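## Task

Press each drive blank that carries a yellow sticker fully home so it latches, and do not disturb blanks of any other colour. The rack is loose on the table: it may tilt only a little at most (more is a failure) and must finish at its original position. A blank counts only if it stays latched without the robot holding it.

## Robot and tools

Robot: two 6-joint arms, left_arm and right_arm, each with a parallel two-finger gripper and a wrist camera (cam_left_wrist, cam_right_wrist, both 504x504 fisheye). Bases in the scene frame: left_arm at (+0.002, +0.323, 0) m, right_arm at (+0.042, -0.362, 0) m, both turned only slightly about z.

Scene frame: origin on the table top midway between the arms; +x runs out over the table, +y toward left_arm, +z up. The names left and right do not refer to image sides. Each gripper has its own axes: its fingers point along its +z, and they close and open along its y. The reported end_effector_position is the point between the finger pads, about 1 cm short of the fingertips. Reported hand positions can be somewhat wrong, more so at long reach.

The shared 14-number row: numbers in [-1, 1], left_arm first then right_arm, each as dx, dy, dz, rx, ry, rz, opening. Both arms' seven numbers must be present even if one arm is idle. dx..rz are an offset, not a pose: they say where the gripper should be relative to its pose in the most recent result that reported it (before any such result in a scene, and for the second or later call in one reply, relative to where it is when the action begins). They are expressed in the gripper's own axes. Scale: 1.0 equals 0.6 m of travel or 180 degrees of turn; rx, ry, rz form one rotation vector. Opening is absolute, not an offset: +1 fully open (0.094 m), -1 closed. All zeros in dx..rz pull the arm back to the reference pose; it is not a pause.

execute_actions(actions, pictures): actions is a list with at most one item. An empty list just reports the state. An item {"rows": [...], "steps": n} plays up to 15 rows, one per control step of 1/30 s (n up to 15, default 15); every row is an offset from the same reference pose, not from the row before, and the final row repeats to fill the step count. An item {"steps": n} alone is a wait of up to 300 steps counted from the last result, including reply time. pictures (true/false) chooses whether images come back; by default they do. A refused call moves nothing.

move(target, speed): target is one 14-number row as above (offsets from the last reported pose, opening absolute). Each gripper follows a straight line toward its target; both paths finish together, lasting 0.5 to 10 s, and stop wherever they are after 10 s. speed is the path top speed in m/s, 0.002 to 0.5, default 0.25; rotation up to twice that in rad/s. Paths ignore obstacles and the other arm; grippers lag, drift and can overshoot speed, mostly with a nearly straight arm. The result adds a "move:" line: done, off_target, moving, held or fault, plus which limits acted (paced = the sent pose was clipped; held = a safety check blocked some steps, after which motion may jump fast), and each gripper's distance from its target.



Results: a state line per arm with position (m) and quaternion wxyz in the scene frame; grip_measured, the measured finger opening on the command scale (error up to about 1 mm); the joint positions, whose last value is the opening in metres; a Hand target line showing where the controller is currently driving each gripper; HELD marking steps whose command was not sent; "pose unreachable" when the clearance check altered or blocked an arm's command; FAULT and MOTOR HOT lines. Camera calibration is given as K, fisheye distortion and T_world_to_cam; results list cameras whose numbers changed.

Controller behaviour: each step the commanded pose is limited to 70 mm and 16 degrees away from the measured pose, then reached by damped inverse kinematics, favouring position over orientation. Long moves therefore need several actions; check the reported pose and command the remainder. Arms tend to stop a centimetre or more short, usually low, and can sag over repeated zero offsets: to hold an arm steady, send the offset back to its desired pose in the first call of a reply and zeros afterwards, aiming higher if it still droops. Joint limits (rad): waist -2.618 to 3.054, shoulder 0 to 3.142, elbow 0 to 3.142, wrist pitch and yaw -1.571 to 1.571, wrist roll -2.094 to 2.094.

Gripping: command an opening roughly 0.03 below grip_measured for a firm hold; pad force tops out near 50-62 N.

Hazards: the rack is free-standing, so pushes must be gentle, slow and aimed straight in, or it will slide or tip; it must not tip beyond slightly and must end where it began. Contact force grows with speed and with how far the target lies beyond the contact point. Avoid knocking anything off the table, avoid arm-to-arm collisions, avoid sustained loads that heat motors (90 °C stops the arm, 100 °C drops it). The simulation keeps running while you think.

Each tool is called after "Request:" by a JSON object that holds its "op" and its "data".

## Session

Request:
{"op": "execute_actions", "data": {"actions": []}}

Scene clock: 0.00 s of 4500.00 s.
left_arm: end_effector_position=(+0.2695, -0.0546, +0.3759) grip_measured=+1.000 end_effector_quat_wxyz=(+0.594, +0.076, +0.801, +0.016) | right_arm: end_effector_position=(+0.3852, -0.4726, +0.2355) grip_measured=+1.000 end_effector_quat_wxyz=(+0.198, +0.386, +0.875, +0.214)
Joint positions: left_arm=[-1.331  1.88   2.078 -0.965 -1.133 -0.597  0.094] | right_arm=[-0.729  1.587  1.613 -1.224 -0.472  0.379  0.094]
Joint velocities: left_arm=[ 0.002  0.002 -0.002  0.022  0.022 -0.007  0.   ] | right_arm=[-0.022  0.022  0.002  0.037 -0.081  0.022  0.   ]
Motor temperatures (°C, as the motors report them): left_arm=[23 23 25 25 25 23] | right_arm=[23 24 26 26 23 24]
Hand target (left_arm): +0.269, -0.050, +0.386; +0.600, +0.067, +0.797, +0.011
Hand target (right_arm): +0.386, -0.472, +0.241; +0.207, +0.381, +0.875, +0.215
camera_calibration (this result's frames):
cam_left_wrist: T_world_to_cam=[[-0.095868, -0.995376, 0.00595134, -0.0440531], [-0.860225, 0.0798399, -0.503625, 0.422396], [0.500822, -0.053401, -0.863902, 0.317311], [0, 0, 0, 1]] pos_world=[0.200216, -0.0606287, 0.487117]
cam_right_wrist: T_world_to_cam=[[-0.772793, -0.325003, -0.545128, 0.2722], [-0.631953, 0.47328, 0.613711, 0.340494], [0.0585401, 0.818767, -0.571134, 0.592121], [0, 0, 0, 1]] pos_world=[0.390867, -0.557492, 0.2776]

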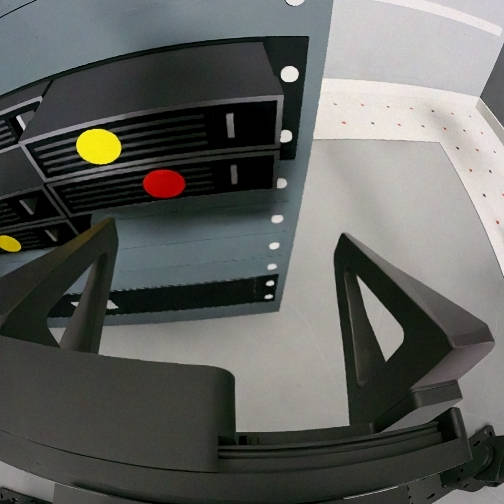

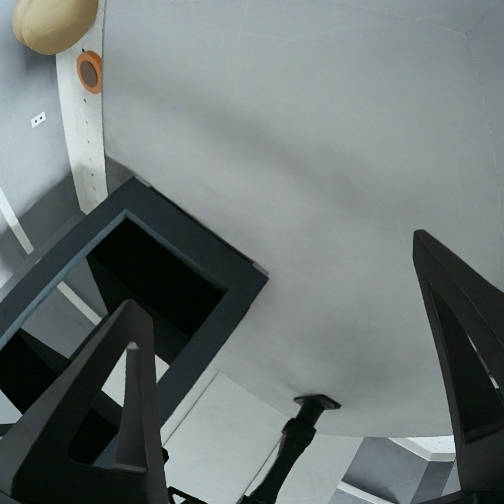

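Request:
{"op": "move", "data": {"target": [0.025,0.19,-0.118,0,0,0,-1,0,0,0,0,0,0,1]}}

Scene clock: 5.17 s of 4500.00 s.
left_arm: end_effector_position=(+0.2117, +0.0626, +0.3949) grip_measured=-0.993 end_effector_quat_wxyz=(+0.589, +0.076, +0.805, +0.011) | right_arm: end_effector_position=(+0.3852, -0.4726, +0.2355) grip_measured=+1.000 end_effector_quat_wxyz=(+0.198, +0.386, +0.875, +0.214)
Joint positions: left_arm=[-1.43   1.462  1.743 -1.227 -1.183 -0.797  0.   ] | right_arm=[-0.729  1.587  1.613 -1.224 -0.472  0.379  0.094]
Joint velocities: left_arm=[-0.022  0.007  0.002  0.037  0.007 -0.081 -0.001] | right_arm=[-0.012 -0.007 -0.007 -0.007  0.051  0.095  0.   ]
Motor temperatures (°C, as the motors report them): left_arm=[23 24 25 26 25 23] | right_arm=[23 25 27 26 23 24]
Hand target (left_arm): +0.210, +0.064, +0.397; +0.594, +0.076, +0.801, +0.015
Hand target (right_arm): +0.385, -0.473, +0.235; +0.198, +0.386, +0.875, +0.214
Off the commanded pose (left_arm): 0.003 m, 1 deg.
Off the commanded pose (right_arm): 0.000 m, 0 deg.
After step 90, 0.90 s passed at rest.
move: done
camera_calibration (this result's frames):
cam_left_wrist: T_world_to_cam=[[-0.102025, -0.994674, 0.0146597, 0.0647942], [-0.866644, 0.0816388, -0.492202, 0.369686], [0.488383, -0.0629217, -0.870358, 0.37475], [0, 0, 0, 1]] pos_world=[0.143975, 0.0578483, 0.507177]
cam_right_wrist: T_world_to_cam=[[-0.772793, -0.325003, -0.545128, 0.2722], [-0.631953, 0.47328, 0.613711, 0.340494], [0.0585401, 0.818767, -0.571134, 0.592121], [0, 0, 0, 1]] pos_world=[0.390867, -0.557492, 0.2776]

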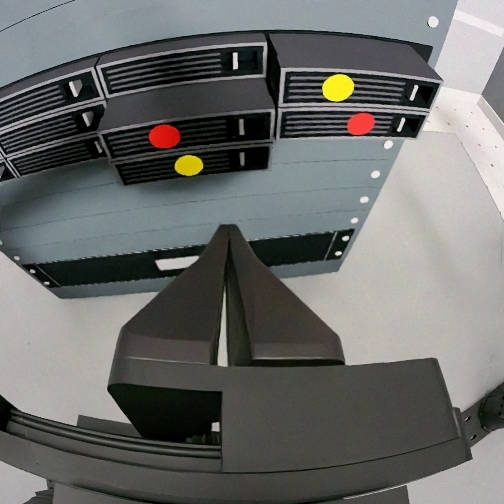

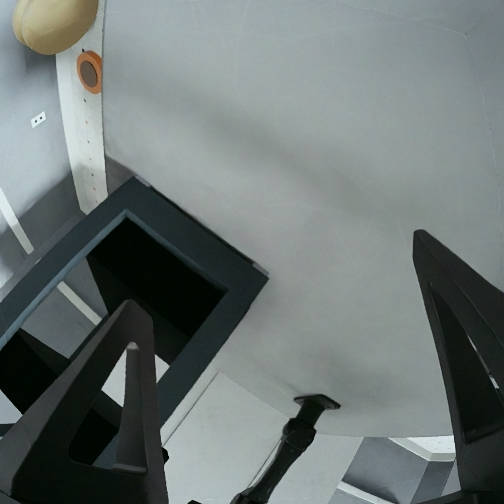

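Request:
{"op": "move", "data": {"target": [-0.08,-0.108,0.073,0,0,0,-1,0,0,0,0,0,0,1]}}

Scene clock: 15.03 s of 4500.00 s.
left_arm: end_effector_position=(+0.2575, -0.0146, +0.4136) grip_measured=-0.993 end_effector_quat_wxyz=(+0.587, +0.081, +0.806, +0.009) | right_arm: end_effector_position=(+0.3852, -0.4726, +0.2355) grip_measured=+1.000 end_effector_quat_wxyz=(+0.198, +0.386, +0.875, +0.214)
Joint positions: left_arm=[-1.329  1.784  2.139 -1.126 -1.108 -0.601  0.   ] | right_arm=[-0.729  1.587  1.613 -1.224 -0.472  0.379  0.094]
Joint velocities: left_arm=[-0.007  0.012 -0.007 -0.007  0.037 -0.007 -0.001] | right_arm=[-0.012  0.012  0.012 -0.095 -0.081 -0.007  0.   ]
Motor temperatures (°C, as the motors report them): left_arm=[23 24 26 26 26 23] | right_arm=[23 26 27 26 23 24]
Hand target (left_arm): +0.261, -0.011, +0.419; +0.589, +0.076, +0.805, +0.011
Hand target (right_arm): +0.385, -0.473, +0.235; +0.198, +0.386, +0.875, +0.214
Off the commanded pose (left_arm): 0.008 m, 1 deg.
Off the commanded pose (right_arm): 0.000 m, 0 deg.
After step 90, 5.83 s passed at rest.
move: done
camera_calibration (this result's frames):
cam_left_wrist: T_world_to_cam=[[-0.111179, -0.993715, 0.0130289, -0.00456793], [-0.868007, 0.0907134, -0.488196, 0.423715], [0.483946, -0.0655862, -0.872637, 0.365837], [0, 0, 0, 1]] pos_world=[0.190234, -0.018982, 0.526158]
cam_right_wrist: T_world_to_cam=[[-0.772793, -0.325003, -0.545128, 0.2722], [-0.631953, 0.47328, 0.613711, 0.340494], [0.0585401, 0.818767, -0.571134, 0.592121], [0, 0, 0, 1]] pos_world=[0.390867, -0.557492, 0.2776]

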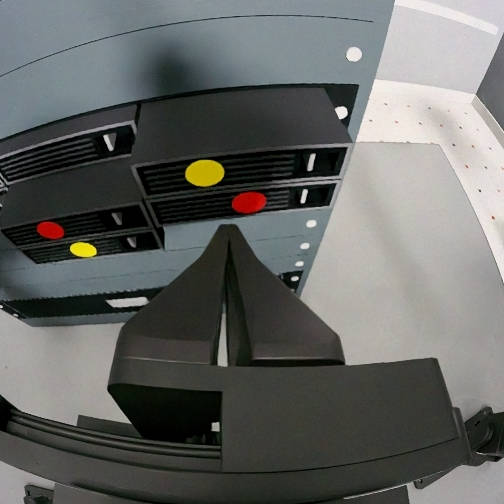

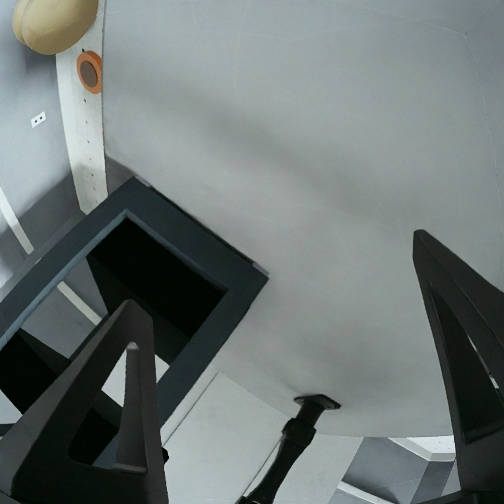

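Request:
{"op": "move", "data": {"target": [-0.024,0.005,0.036,0,0,0,-1,0,0,0,0,0,0,1], "speed": 0.1}}

Scene clock: 18.47 s of 4500.00 s.
left_arm: end_effector_position=(+0.2792, -0.0155, +0.4132) grip_measured=-0.993 end_effector_quat_wxyz=(+0.582, +0.089, +0.808, +0.014) | right_arm: end_effector_position=(+0.3852, -0.4726, +0.2355) grip_measured=+1.000 end_effector_quat_wxyz=(+0.198, +0.386, +0.875, +0.214)
Joint positions: left_arm=[-1.267  1.8    2.152 -1.063 -1.054 -0.509  0.   ] | right_arm=[-0.729  1.587  1.613 -1.224 -0.472  0.379  0.094]
Joint velocities: left_arm=[ 0.002  0.007 -0.012  0.007  0.022 -0.007  0.001] | right_arm=[-0.002 -0.022 -0.007  0.037  0.095  0.022  0.   ]
Motor temperatures (°C, as the motors report them): left_arm=[23 24 26 26 26 23] | right_arm=[23 26 28 26 23 24]
Hand target (left_arm): +0.283, -0.015, +0.421; +0.587, +0.081, +0.806, +0.009
Hand target (right_arm): +0.385, -0.473, +0.235; +0.198, +0.386, +0.875, +0.214
Off the commanded pose (left_arm): 0.008 m, 1 deg.
Off the commanded pose (right_arm): 0.000 m, 0 deg.
move: done
camera_calibration (this result's frames):
cam_left_wrist: T_world_to_cam=[[-0.117266, -0.993091, -0.00443869, 0.00587695], [-0.87236, 0.105144, -0.477423, 0.439446], [0.474591, -0.0521135, -0.878662, 0.360246], [0, 0, 0, 1]] pos_world=[0.213075, -0.0215951, 0.526362]
cam_right_wrist: T_world_to_cam=[[-0.772793, -0.325003, -0.545128, 0.2722], [-0.631953, 0.47328, 0.613711, 0.340494], [0.0585401, 0.818767, -0.571134, 0.592121], [0, 0, 0, 1]] pos_world=[0.390867, -0.557492, 0.2776]

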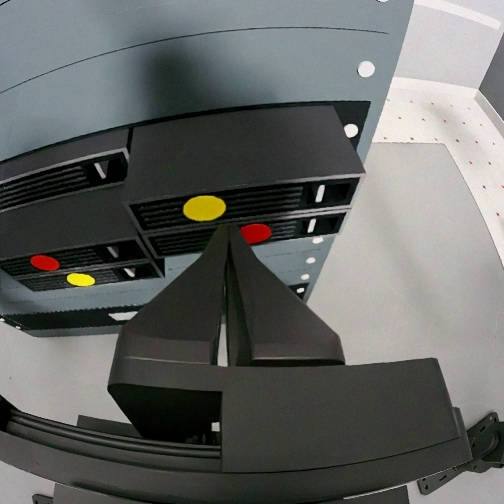

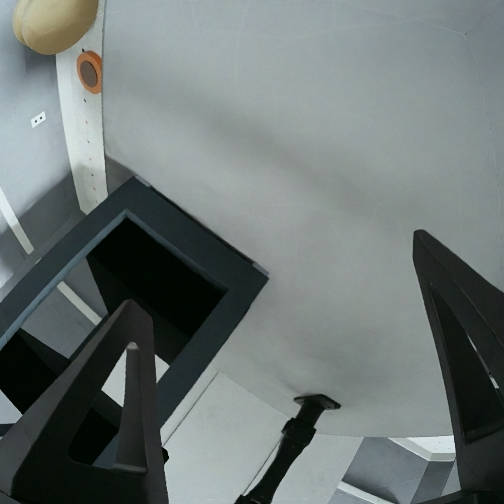

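Request:
{"op": "move", "data": {"target": [-0.036,0.005,0.04,0,0,0,-1,0,0,0,0,0,0,1], "speed": 0.03}}

Scene clock: 21.63 s of 4500.00 s.
left_arm: end_effector_position=(+0.2984, -0.0216, +0.4234) grip_measured=-0.993 end_effector_quat_wxyz=(+0.578, +0.100, +0.810, +0.007) | right_arm: end_effector_position=(+0.3852, -0.4726, +0.2355) grip_measured=+1.000 end_effector_quat_wxyz=(+0.198, +0.386, +0.875, +0.214)
Joint positions: left_arm=[-1.214  1.853  2.262 -1.052 -0.987 -0.424  0.   ] | right_arm=[-0.729  1.587  1.613 -1.224 -0.472  0.379  0.094]
Joint velocities: left_arm=[-0.002 -0.002  0.002 -0.022 -0.066  0.022 -0.   ] | right_arm=[-0.007 -0.027  0.002 -0.022 -0.051 -0.051  0.   ]
Motor temperatures (°C, as the motors report them): left_arm=[23 25 26 26 26 23] | right_arm=[23 26 28 26 23 24]
Hand target (left_arm): +0.309, -0.018, +0.426; +0.582, +0.089, +0.808, +0.014
Hand target (right_arm): +0.385, -0.473, +0.235; +0.198, +0.386, +0.875, +0.214
Off the commanded pose (left_arm): 0.011 m, 2 deg.
Off the commanded pose (right_arm): 0.000 m, 0 deg.
move: off_target (left_arm)
camera_calibration (this result's frames):
cam_left_wrist: T_world_to_cam=[[-0.144217, -0.989531, -0.00551438, 0.0106962], [-0.873253, 0.129887, -0.469636, 0.459174], [0.465435, -0.0629139, -0.882843, 0.363982], [0, 0, 0, 1]] pos_world=[0.233108, -0.0261571, 0.537043]
cam_right_wrist: T_world_to_cam=[[-0.772793, -0.325003, -0.545128, 0.2722], [-0.631953, 0.47328, 0.613711, 0.340494], [0.0585401, 0.818767, -0.571134, 0.592121], [0, 0, 0, 1]] pos_world=[0.390867, -0.557492, 0.2776]

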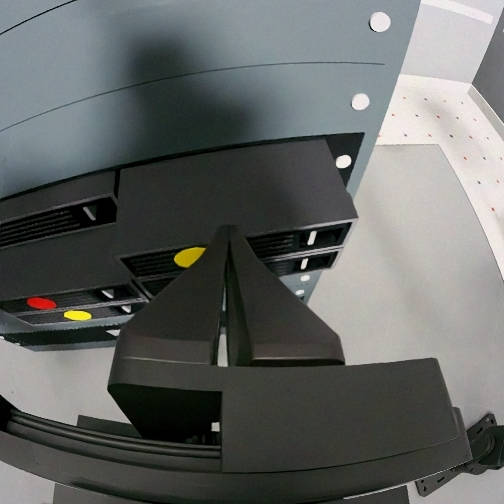

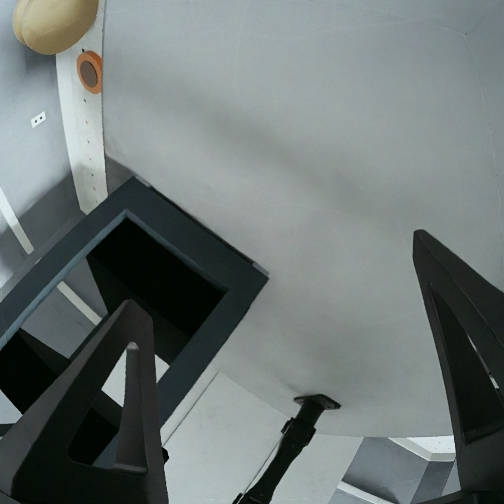

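Request:
{"op": "move", "data": {"target": [0.018,0.008,-0.02,0,0,0,-1,0,0,0,0,0,0,1]}}

Request:
{"op": "move", "data": {"target": [-0.036,0.012,0.085,0,0,0,-1,0,0,0,0,0,0,1], "speed": 0.03}}

Scene clock: 26.93 s of 4500.00 s.
left_arm: end_effector_position=(+0.2900, -0.0207, +0.4053) grip_measured=-0.993 end_effector_quat_wxyz=(+0.568, +0.112, +0.815, +0.017) | right_arm: end_effector_position=(+0.3852, -0.4726, +0.2355) grip_measured=+1.000 end_effector_quat_wxyz=(+0.198, +0.386, +0.875, +0.214)
Joint positions: left_arm=[-1.233  1.818  2.163 -1.048 -0.991 -0.451  0.   ] | right_arm=[-0.729  1.587  1.613 -1.224 -0.472  0.379  0.094]
Joint velocities: left_arm=[-0.017  0.017 -0.012 -0.066 -0.022 -0.11   0.   ] | right_arm=[ 0.017 -0.002 -0.007 -0.037  0.051  0.081  0.   ]
Motor temperatures (°C, as the motors report them): left_arm=[23 25 27 27 26 23] | right_arm=[23 26 28 26 23 24]
Hand target (left_arm): +0.285, -0.014, +0.418; +0.578, +0.100, +0.810, +0.006
Hand target (right_arm): +0.385, -0.473, +0.235; +0.198, +0.386, +0.875, +0.214
Off the commanded pose (left_arm): 0.015 m, 2 deg.
Off the commanded pose (right_arm): 0.000 m, 0 deg.
After step 90, 1.33 s passed at rest.
move: off_target (left_arm)
camera_calibration (this result's frames):
cam_left_wrist: T_world_to_cam=[[-0.150668, -0.987987, -0.0343793, 0.0238691], [-0.882214, 0.150067, -0.446294, 0.436826], [0.446091, -0.0369121, -0.894226, 0.362795], [0, 0, 0, 1]] pos_world=[0.227131, -0.0285794, 0.520194]
cam_right_wrist: T_world_to_cam=[[-0.772793, -0.325003, -0.545128, 0.2722], [-0.631953, 0.47328, 0.613711, 0.340494], [0.0585401, 0.818767, -0.571134, 0.592121], [0, 0, 0, 1]] pos_world=[0.390867, -0.557492, 0.2776]

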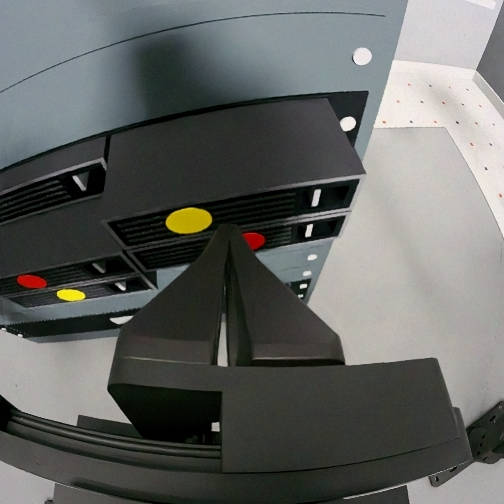

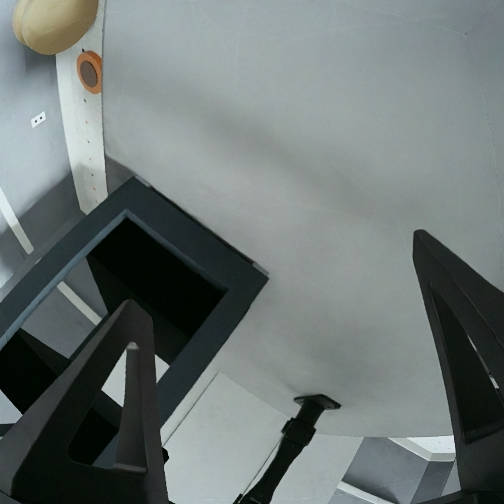

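Scene clock: 29.10 s of 4500.00 s.
left_arm: end_effector_position=(+0.3229, -0.0260, +0.4022) grip_measured=-0.993 end_effector_quat_wxyz=(+0.553, +0.143, +0.821, +0.013) | right_arm: end_effector_position=(+0.3852, -0.4726, +0.2355) grip_measured=+1.000 end_effector_quat_wxyz=(+0.198, +0.386, +0.875, +0.214)
Joint positions: left_arm=[-1.138  1.866  2.225 -0.999 -0.865 -0.32   0.   ] | right_arm=[-0.729  1.587  1.613 -1.224 -0.472  0.379  0.094]
Joint velocities: left_arm=[ 0.012  0.007  0.002  0.007 -0.007  0.007  0.   ] | right_arm=[ 0.022 -0.007 -0.022 -0.007  0.022 -0.066  0.   ]
Motor temperatures (°C, as the motors report them): left_arm=[23 25 27 27 26 23] | right_arm=[23 26 28 26 23 24]
Hand target (left_arm): +0.345, -0.021, +0.407; +0.568, +0.112, +0.815, +0.018
Hand target (right_arm): +0.385, -0.473, +0.235; +0.198, +0.386, +0.875, +0.214
Off the commanded pose (left_arm): 0.024 m, 4 deg.
Off the commanded pose (right_arm): 0.000 m, 0 deg.
move: off_target (left_arm)
camera_calibration (this result's frames):
cam_left_wrist: T_world_to_cam=[[-0.203792, -0.977171, -0.0600441, 0.0512118], [-0.886549, 0.210216, -0.412117, 0.454486], [0.415331, -0.0307541, -0.90915, 0.361221], [0, 0, 0, 1]] pos_world=[0.263334, -0.0343884, 0.51878]
cam_right_wrist: T_world_to_cam=[[-0.772793, -0.325003, -0.545128, 0.2722], [-0.631953, 0.47328, 0.613711, 0.340494], [0.0585401, 0.818767, -0.571134, 0.592121], [0, 0, 0, 1]] pos_world=[0.390867, -0.557492, 0.2776]

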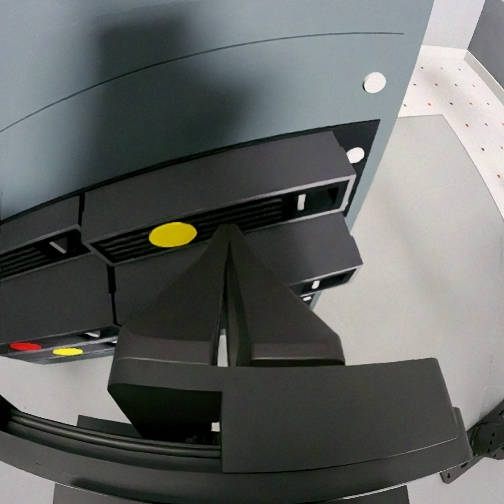

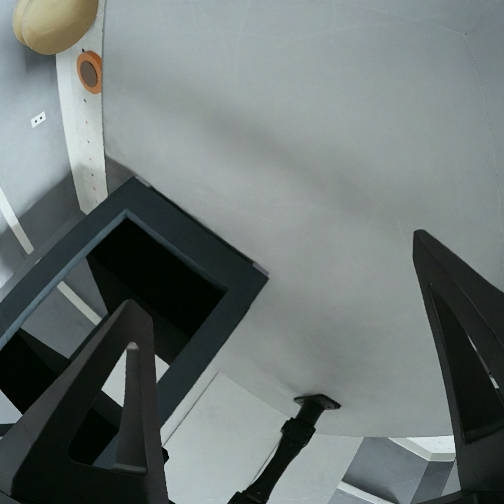

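Request:
{"op": "move", "data": {"target": [-0.045,0.02,0.042,0,-0.03,0,-1,0,0,0,0,0,0,1], "speed": 0.03}}

Scene clock: 32.87 s of 4500.00 s.
left_arm: end_effector_position=(+0.3324, -0.0419, +0.4025) grip_measured=-0.993 end_effector_quat_wxyz=(+0.565, +0.188, +0.803, +0.002) | right_arm: end_effector_position=(+0.3852, -0.4726, +0.2355) grip_measured=+1.000 end_effector_quat_wxyz=(+0.198, +0.386, +0.875, +0.214)
Joint positions: left_arm=[-1.117  1.85   2.155 -0.847 -0.796 -0.172  0.   ] | right_arm=[-0.729  1.587  1.613 -1.224 -0.472  0.379  0.094]
Joint velocities: left_arm=[-0.007 -0.002 -0.022 -0.007  0.007  0.022 -0.   ] | right_arm=[ 0.007  0.022  0.002 -0.022 -0.007 -0.081  0.   ]
Motor temperatures (°C, as the motors report them): left_arm=[23 25 27 28 26 23] | right_arm=[23 26 28 26 23 24]
Hand target (left_arm): +0.355, -0.023, +0.418; +0.590, +0.143, +0.795, +0.008
Hand target (right_arm): +0.385, -0.473, +0.235; +0.198, +0.386, +0.875, +0.214
Off the commanded pose (left_arm): 0.035 m, 6 deg.
Off the commanded pose (right_arm): 0.000 m, 0 deg.
move: off_target (left_arm)
camera_calibration (this result's frames):
cam_left_wrist: T_world_to_cam=[[-0.289715, -0.952156, -0.097285, 0.0822948], [-0.848176, 0.302506, -0.434843, 0.466616], [0.443467, -0.0434657, -0.895236, 0.341593], [0, 0, 0, 1]] pos_world=[0.268129, -0.0479492, 0.516717]
cam_right_wrist: T_world_to_cam=[[-0.772793, -0.325003, -0.545128, 0.2722], [-0.631953, 0.47328, 0.613711, 0.340494], [0.0585401, 0.818767, -0.571134, 0.592121], [0, 0, 0, 1]] pos_world=[0.390867, -0.557492, 0.2776]

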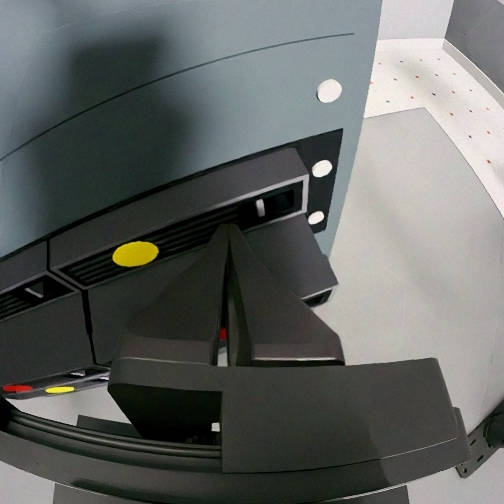

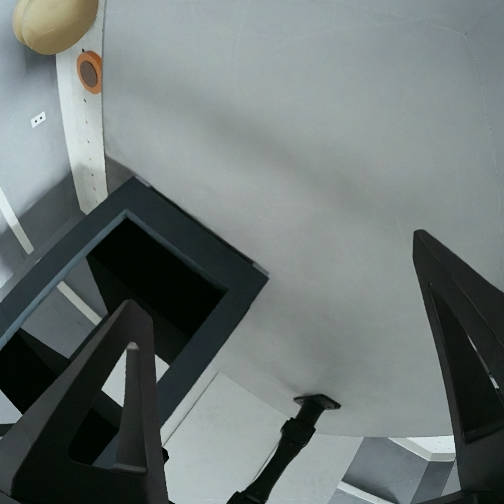

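Request:
{"op": "move", "data": {"target": [-0.02,0.02,-0.11,-0.065,0,0,-1,0,0,0,0,0,0,1], "speed": 0.15}}

Scene clock: 36.20 s of 4500.00 s.
left_arm: end_effector_position=(+0.2812, -0.0239, +0.4371) grip_measured=-0.993 end_effector_quat_wxyz=(+0.581, +0.137, +0.799, +0.079) | right_arm: end_effector_position=(+0.3852, -0.4726, +0.2355) grip_measured=+1.000 end_effector_quat_wxyz=(+0.198, +0.386, +0.875, +0.214)
Joint positions: left_arm=[-1.279  2.047  2.653 -1.38  -1.105 -0.412  0.   ] | right_arm=[-0.729  1.587  1.613 -1.224 -0.472  0.379  0.094]
Joint velocities: left_arm=[-0.017  0.056  0.164 -0.183 -0.007 -0.081 -0.   ] | right_arm=[-0.012  0.007 -0.007  0.051  0.022  0.051  0.   ]
Motor temperatures (°C, as the motors report them): left_arm=[23 25 27 28 26 23] | right_arm=[23 26 28 27 23 24]
Hand target (left_arm): +0.279, -0.021, +0.440; +0.584, +0.131, +0.797, +0.082
Hand target (right_arm): +0.385, -0.473, +0.235; +0.198, +0.386, +0.875, +0.214
Off the commanded pose (left_arm): 0.005 m, 1 deg.
Off the commanded pose (right_arm): 0.000 m, 0 deg.
move: done
camera_calibration (this result's frames):
cam_left_wrist: T_world_to_cam=[[-0.120698, -0.978587, -0.16673, 0.0701642], [-0.862464, 0.186537, -0.470489, 0.449564], [0.491516, 0.0870117, -0.866511, 0.373064], [0, 0, 0, 1]] pos_world=[0.212834, -0.0476594, 0.546478]
cam_right_wrist: T_world_to_cam=[[-0.772793, -0.325003, -0.545128, 0.2722], [-0.631953, 0.47328, 0.613711, 0.340494], [0.0585401, 0.818767, -0.571134, 0.592121], [0, 0, 0, 1]] pos_world=[0.390867, -0.557492, 0.2776]

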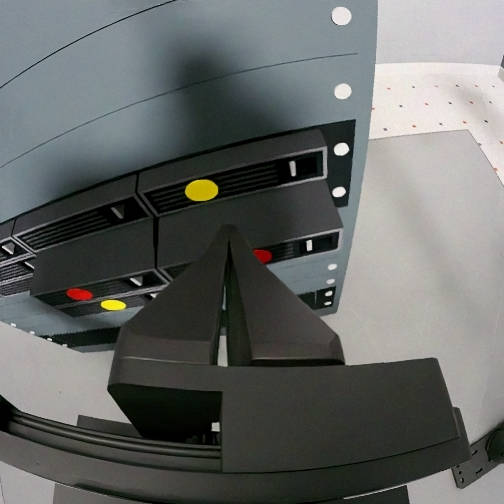

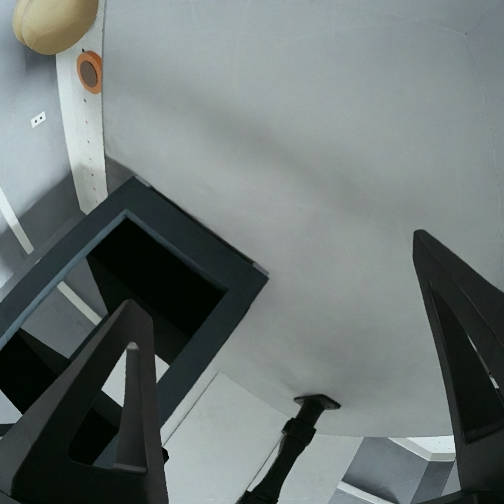

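Request:
{"op": "zoom_image", "data": {"camera": "cam_left_wrist", "region": [60,110,380,310]}}

Region (60, 110, 380, 310) of cam_left_wrist's 504x504 image, scaled by 1.575, with more detail than that image has; it fills the top 315 rows of this view, and the rest is white.

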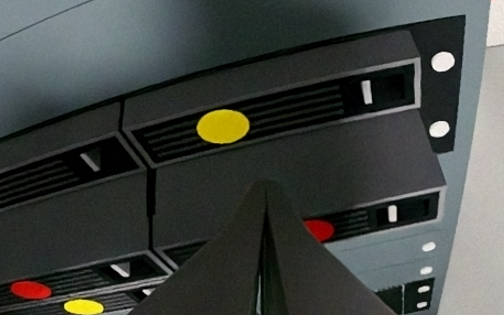

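Request:
{"op": "move", "data": {"target": [0.01,0.02,0.033,0,0.1,0,-1,0,0,0,0,0,0,1], "speed": 0.15}}

Scene clock: 42.20 s of 4500.00 s.
left_arm: end_effector_position=(+0.2988, -0.0179, +0.4204) grip_measured=-0.993 end_effector_quat_wxyz=(+0.530, +0.159, +0.831, +0.053) | right_arm: end_effector_position=(+0.3852, -0.4726, +0.2355) grip_measured=+1.000 end_effector_quat_wxyz=(+0.198, +0.386, +0.875, +0.214)
Joint positions: left_arm=[-1.195  2.125  2.835 -1.513 -0.925 -0.403  0.   ] | right_arm=[-0.729  1.587  1.613 -1.224 -0.472  0.379  0.094]
Joint velocities: left_arm=[ 0.002 -0.007 -0.002 -0.022  0.095 -0.022 -0.   ] | right_arm=[ 0.007  0.017 -0.002 -0.066 -0.066 -0.066  0.   ]
Motor temperatures (°C, as the motors report them): left_arm=[23 26 27 28 26 23] | right_arm=[23 26 28 27 23 24]
Hand target (left_arm): +0.300, -0.011, +0.429; +0.535, +0.152, +0.830, +0.049
Hand target (right_arm): +0.385, -0.473, +0.235; +0.198, +0.386, +0.875, +0.214
Off the commanded pose (left_arm): 0.011 m, 13 deg.
Off the commanded pose (right_arm): 0.000 m, 0 deg.
elbow stopped short (left arm): the move would have taken joint 3 (elbow) straighter than the controller allows; a more bent joint 3 avoids this.
After step 90, 1.60 s passed at rest.
move: off_target (left_arm)
camera_calibration (this result's frames):
cam_left_wrist: T_world_to_cam=[[-0.186085, -0.972543, -0.139758, 0.0835836], [-0.906615, 0.224787, -0.357098, 0.421978], [0.378709, 0.0602562, -0.923552, 0.406615], [0, 0, 0, 1]] pos_world=[0.244136, -0.0380676, 0.537899]
cam_right_wrist: T_world_to_cam=[[-0.772793, -0.325003, -0.545128, 0.2722], [-0.631953, 0.47328, 0.613711, 0.340494], [0.0585401, 0.818767, -0.571134, 0.592121], [0, 0, 0, 1]] pos_world=[0.390867, -0.557492, 0.2776]

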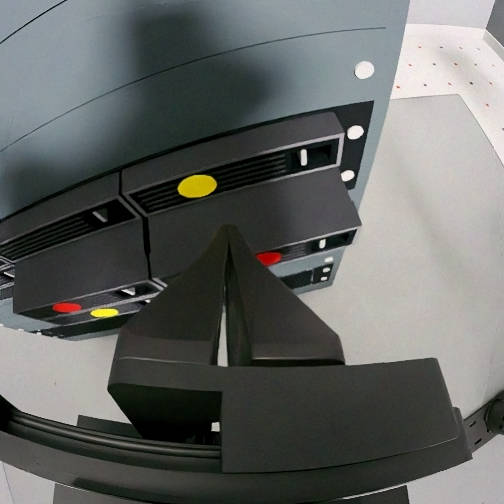

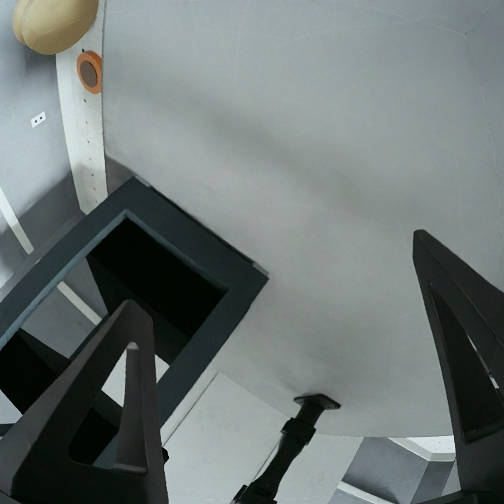

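Request:
{"op": "move", "data": {"target": [-0.042,0.022,0.068,0,0,0,-1,0,0,0,0,0,0,1], "speed": 0.03}}

Scene clock: 47.50 s of 4500.00 s.
left_arm: end_effector_position=(+0.3336, -0.0202, +0.4223) grip_measured=-0.993 end_effector_quat_wxyz=(+0.531, +0.181, +0.826, +0.047) | right_arm: end_effector_position=(+0.3852, -0.4726, +0.2355) grip_measured=+1.000 end_effector_quat_wxyz=(+0.198, +0.386, +0.875, +0.214)
Joint positions: left_arm=[-1.102  2.143  2.841 -1.391 -0.831 -0.245  0.   ] | right_arm=[-0.729  1.587  1.613 -1.224 -0.472  0.379  0.094]
Joint velocities: left_arm=[ 0.002 -0.007 -0.012 -0.007  0.022  0.037 -0.   ] | right_arm=[-0.002 -0.012 -0.002  0.037  0.007  0.066  0.   ]
Motor temperatures (°C, as the motors report them): left_arm=[23 26 27 28 26 23] | right_arm=[23 27 28 27 23 24]
Hand target (left_arm): +0.348, -0.015, +0.427; +0.542, +0.161, +0.823, +0.047
Hand target (right_arm): +0.385, -0.473, +0.235; +0.198, +0.386, +0.875, +0.214
Off the commanded pose (left_arm): 0.016 m, 3 deg.
Off the commanded pose (right_arm): 0.000 m, 0 deg.
elbow stopped short (left arm): the move would have taken joint 3 (elbow) straighter than the controller allows; a more bent joint 3 avoids this.
After step 90, 0.37 s passed at rest.
move: off_target (left_arm)
camera_calibration (this result's frames):
cam_left_wrist: T_world_to_cam=[[-0.228821, -0.961151, -0.154368, 0.108783], [-0.893985, 0.270238, -0.357438, 0.451591], [0.385268, 0.0562129, -0.921091, 0.392036], [0, 0, 0, 1]] pos_world=[0.277569, -0.0395175, 0.539309]
cam_right_wrist: T_world_to_cam=[[-0.772793, -0.325003, -0.545128, 0.2722], [-0.631953, 0.47328, 0.613711, 0.340494], [0.0585401, 0.818767, -0.571134, 0.592121], [0, 0, 0, 1]] pos_world=[0.390867, -0.557492, 0.2776]

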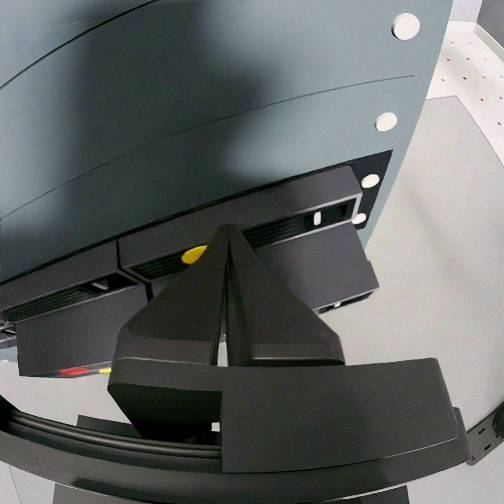

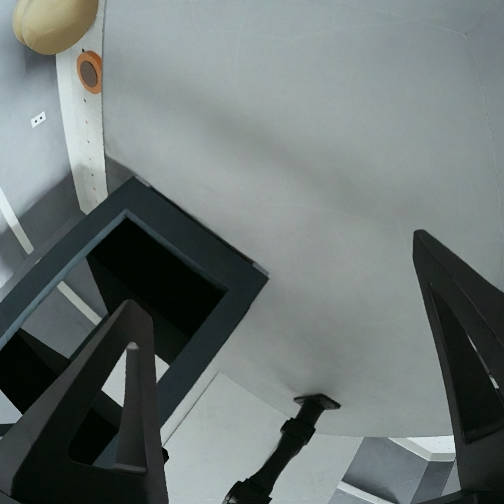

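Request:
{"op": "move", "data": {"target": [0,0,-0.133,0,0,0,-1,0,0,0,0,0,0,1]}}

Request:
{"op": "move", "data": {"target": [0.21,0.09,0.023,-0.071,-0.19,-0.099,-1,0,0,0,0,0,0,1]}}

Scene clock: 52.00 s of 4500.00 s.
left_arm: end_effector_position=(+0.2634, -0.0222, +0.4441) grip_measured=-0.993 end_effector_quat_wxyz=(+0.546, +0.204, +0.812, +0.037) | right_arm: end_effector_position=(+0.3852, -0.4726, +0.2355) grip_measured=+1.000 end_effector_quat_wxyz=(+0.198, +0.386, +0.875, +0.214)
Joint positions: left_arm=[-1.283  2.072  2.841 -1.525 -0.946 -0.337  0.   ] | right_arm=[-0.729  1.587  1.613 -1.224 -0.472  0.379  0.094]
Joint velocities: left_arm=[ 0.007  0.017 -0.002 -0.11  -0.007  0.007  0.   ] | right_arm=[-0.017 -0.002 -0.002 -0.022 -0.007 -0.022  0.   ]
Motor temperatures (°C, as the motors report them): left_arm=[23 26 27 28 26 23] | right_arm=[23 27 28 27 23 24]
Hand target (left_arm): +0.262, -0.011, +0.456; +0.557, +0.188, +0.809, +0.032
Hand target (right_arm): +0.385, -0.473, +0.235; +0.198, +0.386, +0.875, +0.214
Off the commanded pose (left_arm): 0.017 m, 4 deg.
Off the commanded pose (right_arm): 0.000 m, 0 deg.
elbow stopped short (left arm): the move would have taken joint 3 (elbow) straighter than the controller allows; a more bent joint 3 avoids this.
After step 90, 0.53 s passed at rest.
move: off_target (left_arm)
camera_calibration (this result's frames):
cam_left_wrist: T_world_to_cam=[[-0.277032, -0.946196, -0.167233, 0.11295], [-0.864736, 0.321392, -0.385926, 0.403264], [0.418909, 0.0376983, -0.907245, 0.423806], [0, 0, 0, 1]] pos_world=[0.202471, -0.0387091, 0.559016]
cam_right_wrist: T_world_to_cam=[[-0.772793, -0.325003, -0.545128, 0.2722], [-0.631953, 0.47328, 0.613711, 0.340494], [0.0585401, 0.818767, -0.571134, 0.592121], [0, 0, 0, 1]] pos_world=[0.390867, -0.557492, 0.2776]

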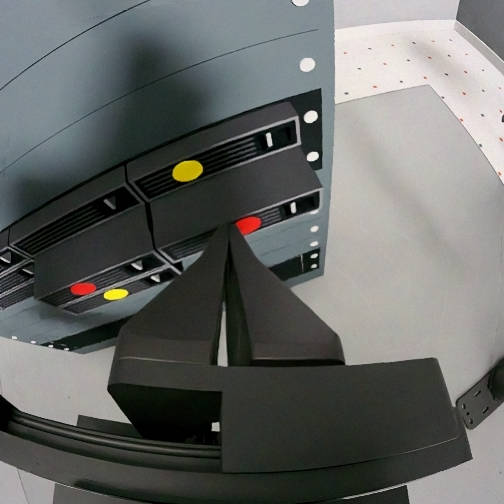

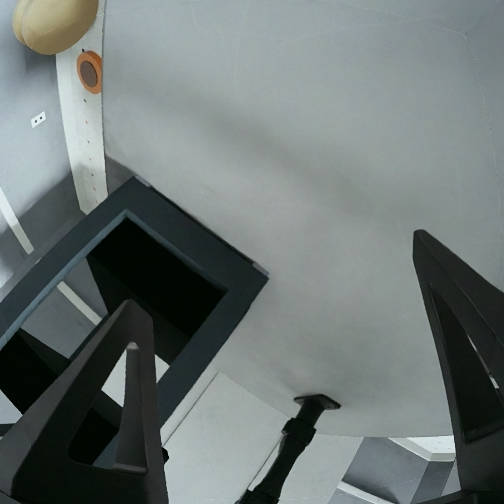

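Scene clock: 54.87 s of 4500.00 s.
left_arm: end_effector_position=(+0.2467, +0.0774, +0.3465) grip_measured=-0.993 end_effector_quat_wxyz=(+0.774, +0.011, +0.633, -0.025) | right_arm: end_effector_position=(+0.3852, -0.4726, +0.2355) grip_measured=+1.000 end_effector_quat_wxyz=(+0.198, +0.386, +0.875, +0.214)
Joint positions: left_arm=[-1.305  1.327  0.676  1.205 -1.185  0.506  0.   ] | right_arm=[-0.729  1.587  1.613 -1.224 -0.472  0.379  0.094]
Joint velocities: left_arm=[-0.007 -0.017  0.007  0.081  0.007 -0.037 -0.   ] | right_arm=[ 0.007 -0.002 -0.012  0.051  0.022  0.007  0.   ]
Motor temperatures (°C, as the motors report them): left_arm=[23 26 27 28 26 23] | right_arm=[23 27 28 27 23 24]
Hand target (left_arm): +0.249, +0.076, +0.343; +0.775, +0.018, +0.631, -0.019
Hand target (right_arm): +0.385, -0.473, +0.235; +0.198, +0.386, +0.875, +0.214
Off the commanded pose (left_arm): 0.008 m, 1 deg.
Off the commanded pose (right_arm): 0.000 m, 0 deg.
move: done; limits=paced
camera_calibration (this result's frames):
cam_left_wrist: T_world_to_cam=[[-0.103391, -0.986803, 0.124617, 0.045433], [-0.522178, -0.0527827, -0.851202, 0.424767], [0.846546, -0.153079, -0.50983, 0.110167], [0, 0, 0, 1]] pos_world=[0.13324, 0.084118, 0.412067]
cam_right_wrist: T_world_to_cam=[[-0.772793, -0.325003, -0.545128, 0.2722], [-0.631953, 0.47328, 0.613711, 0.340494], [0.0585401, 0.818767, -0.571134, 0.592121], [0, 0, 0, 1]] pos_world=[0.390867, -0.557492, 0.2776]

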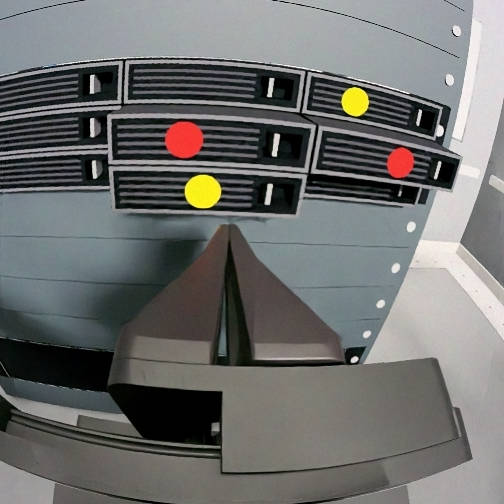

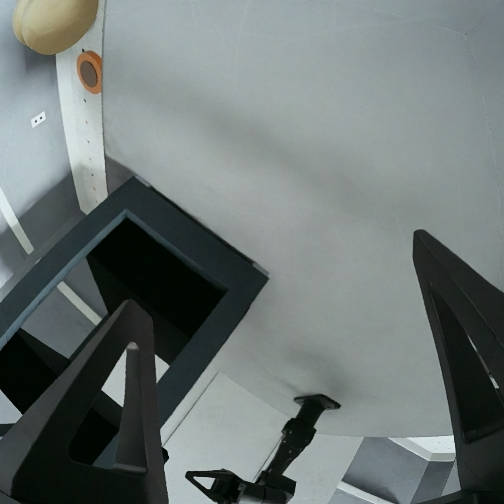

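Request:
{"op": "move", "data": {"target": [0.003,0.01,0.068,0,0,0,-1,0,0,0,0,0,0,1], "speed": 0.1}}

Scene clock: 58.40 s of 4500.00 s.
left_arm: end_effector_position=(+0.2843, +0.0823, +0.3425) grip_measured=-0.993 end_effector_quat_wxyz=(+0.770, +0.018, +0.638, -0.015) | right_arm: end_effector_position=(+0.3852, -0.4726, +0.2355) grip_measured=+1.000 end_effector_quat_wxyz=(+0.198, +0.386, +0.875, +0.214)
Joint positions: left_arm=[-1.16   1.327  0.712  1.007 -1.061  0.355  0.   ] | right_arm=[-0.729  1.587  1.613 -1.224 -0.472  0.379  0.094]
Joint velocities: left_arm=[-0.012 -0.002 -0.012 -0.037 -0.051 -0.051 -0.   ] | right_arm=[-0.007 -0.012 -0.012  0.037  0.007 -0.081  0.   ]
Motor temperatures (°C, as the motors report them): left_arm=[23 26 27 28 26 23] | right_arm=[23 27 28 27 23 24]
Hand target (left_arm): +0.287, +0.081, +0.353; +0.774, +0.011, +0.632, -0.024
Hand target (right_arm): +0.385, -0.473, +0.235; +0.198, +0.386, +0.875, +0.214
Off the commanded pose (left_arm): 0.011 m, 2 deg.
Off the commanded pose (right_arm): 0.000 m, 0 deg.
move: off_target (left_arm)
camera_calibration (this result's frames):
cam_left_wrist: T_world_to_cam=[[-0.0966762, -0.990119, 0.101579, 0.0608858], [-0.531202, -0.0349803, -0.846523, 0.440762], [0.841712, -0.135798, -0.522571, 0.081274], [0, 0, 0, 1]] pos_world=[0.171611, 0.086739, 0.409402]
cam_right_wrist: T_world_to_cam=[[-0.772793, -0.325003, -0.545128, 0.2722], [-0.631953, 0.47328, 0.613711, 0.340494], [0.0585401, 0.818767, -0.571134, 0.592121], [0, 0, 0, 1]] pos_world=[0.390867, -0.557492, 0.2776]

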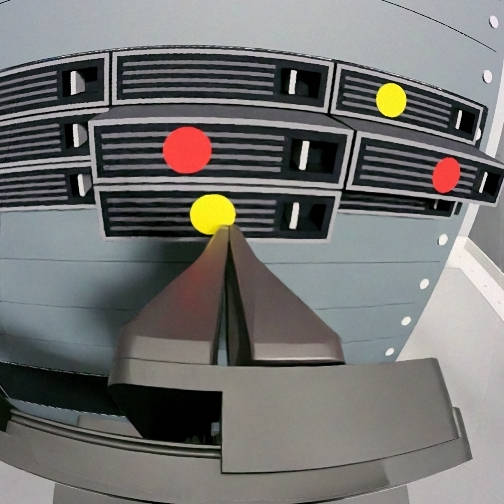

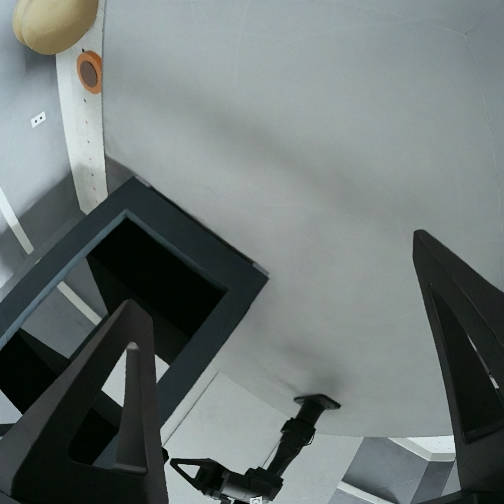

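Request:
{"op": "move", "data": {"target": [0,0.003,0.118,0,0,0,-1,0,0,0,0,0,0,1], "speed": 0.03}}

Scene clock: 62.33 s of 4500.00 s.
left_arm: end_effector_position=(+0.3308, +0.0864, +0.3406) grip_measured=-0.993 end_effector_quat_wxyz=(+0.761, +0.014, +0.649, -0.001) | right_arm: end_effector_position=(+0.3852, -0.4726, +0.2355) grip_measured=+1.000 end_effector_quat_wxyz=(+0.198, +0.386, +0.875, +0.214)
Joint positions: left_arm=[-1.011  1.393  0.809  0.861 -0.953  0.248  0.   ] | right_arm=[-0.729  1.587  1.613 -1.224 -0.472  0.379  0.094]
Joint velocities: left_arm=[ 0.002  0.007 -0.017  0.007  0.022 -0.007 -0.001] | right_arm=[ 0.012 -0.012 -0.007 -0.007 -0.037 -0.037  0.   ]
Motor temperatures (°C, as the motors report them): left_arm=[23 25 28 28 26 23] | right_arm=[23 27 28 27 23 24]
Hand target (left_arm): +0.351, +0.083, +0.355; +0.771, +0.018, +0.637, -0.014
Hand target (right_arm): +0.385, -0.473, +0.235; +0.198, +0.386, +0.875, +0.214
Off the commanded pose (left_arm): 0.028 m, 2 deg.
Off the commanded pose (right_arm): 0.000 m, 0 deg.
move: off_target (left_arm)
camera_calibration (this result's frames):
cam_left_wrist: T_world_to_cam=[[-0.0668043, -0.993554, 0.0915822, 0.0634394], [-0.553771, -0.039432, -0.831735, 0.466846], [0.829985, -0.106279, -0.547567, 0.0516154], [0, 0, 0, 1]] pos_world=[0.219923, 0.0869247, 0.410745]
cam_right_wrist: T_world_to_cam=[[-0.772793, -0.325003, -0.545128, 0.2722], [-0.631953, 0.47328, 0.613711, 0.340494], [0.0585401, 0.818767, -0.571134, 0.592121], [0, 0, 0, 1]] pos_world=[0.390867, -0.557492, 0.2776]

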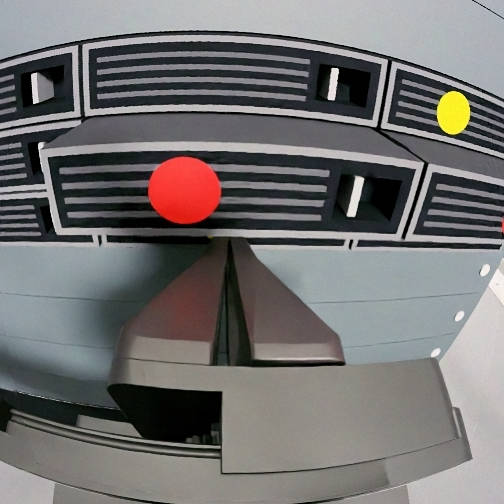

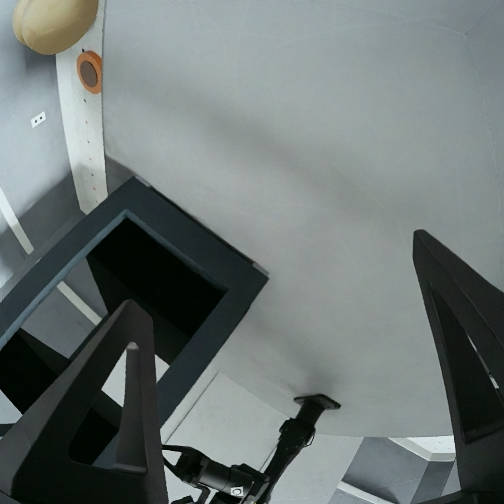

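Stopped at 0.331, close to the other drive's stop. Retreat and check.

Request:
{"op": "move", "data": {"target": [0.05,0,-0.2,0,0,0,-1,0,0,0,0,0,0,1], "speed": 0.2}}

Scene clock: 67.80 s of 4500.00 s.
left_arm: end_effector_position=(+0.2195, +0.0939, +0.2966) grip_measured=-0.993 end_effector_quat_wxyz=(+0.759, +0.006, +0.651, -0.005) | right_arm: end_effector_position=(+0.3852, -0.4726, +0.2355) grip_measured=+1.000 end_effector_quat_wxyz=(+0.198, +0.386, +0.875, +0.214)
Joint positions: left_arm=[-1.413  1.401  0.507  1.572 -1.327  0.666  0.   ] | right_arm=[-0.729  1.587  1.613 -1.224 -0.472  0.379  0.094]
Joint velocities: left_arm=[ 0.007  0.002 -0.012 -0.022 -0.066  0.081  0.   ] | right_arm=[-0.002 -0.002 -0.002 -0.066 -0.022 -0.022  0.   ]
Motor temperatures (°C, as the motors report them): left_arm=[23 25 28 28 26 23] | right_arm=[23 27 28 27 23 24]
Hand target (left_arm): +0.217, +0.091, +0.292; +0.758, +0.016, +0.652, -0.002
Hand target (right_arm): +0.385, -0.473, +0.235; +0.198, +0.386, +0.875, +0.214
Off the commanded pose (left_arm): 0.007 m, 1 deg.
Off the commanded pose (right_arm): 0.000 m, 0 deg.
joint sent to its limit (left arm) — the command would take joint 4 (wrist pitch) past its upper limit, so that joint was sent only as far as its limit.
After step 90, 0.83 s passed at rest.
move: done
camera_calibration (this result's frames):
cam_left_wrist: T_world_to_cam=[[-0.0614623, -0.99197, 0.110534, 0.0605791], [-0.559584, -0.0574556, -0.826779, 0.370361], [0.826491, -0.112669, -0.55156, 0.123249], [0, 0, 0, 1]] pos_world=[0.109107, 0.0952583, 0.367489]
cam_right_wrist: T_world_to_cam=[[-0.772793, -0.325003, -0.545128, 0.2722], [-0.631953, 0.47328, 0.613711, 0.340494], [0.0585401, 0.818767, -0.571134, 0.592121], [0, 0, 0, 1]] pos_world=[0.390867, -0.557492, 0.2776]

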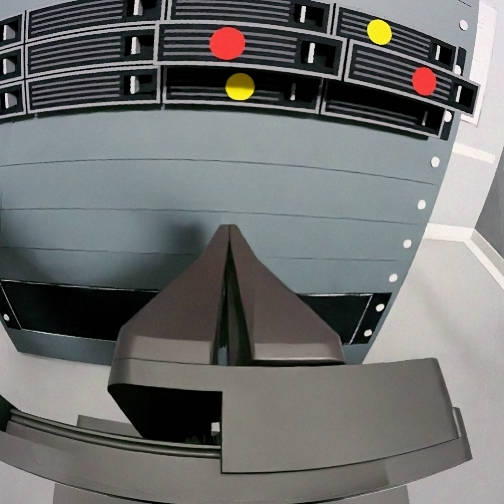

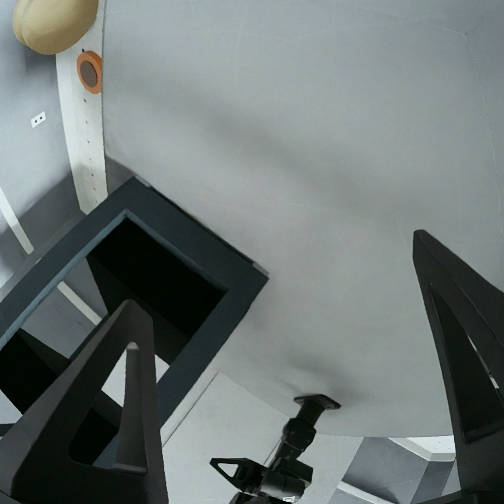

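Both are flush.

Request:
{"op": "finished_scene", "data": {"scene": 2}}

The scene is finished: the task was done.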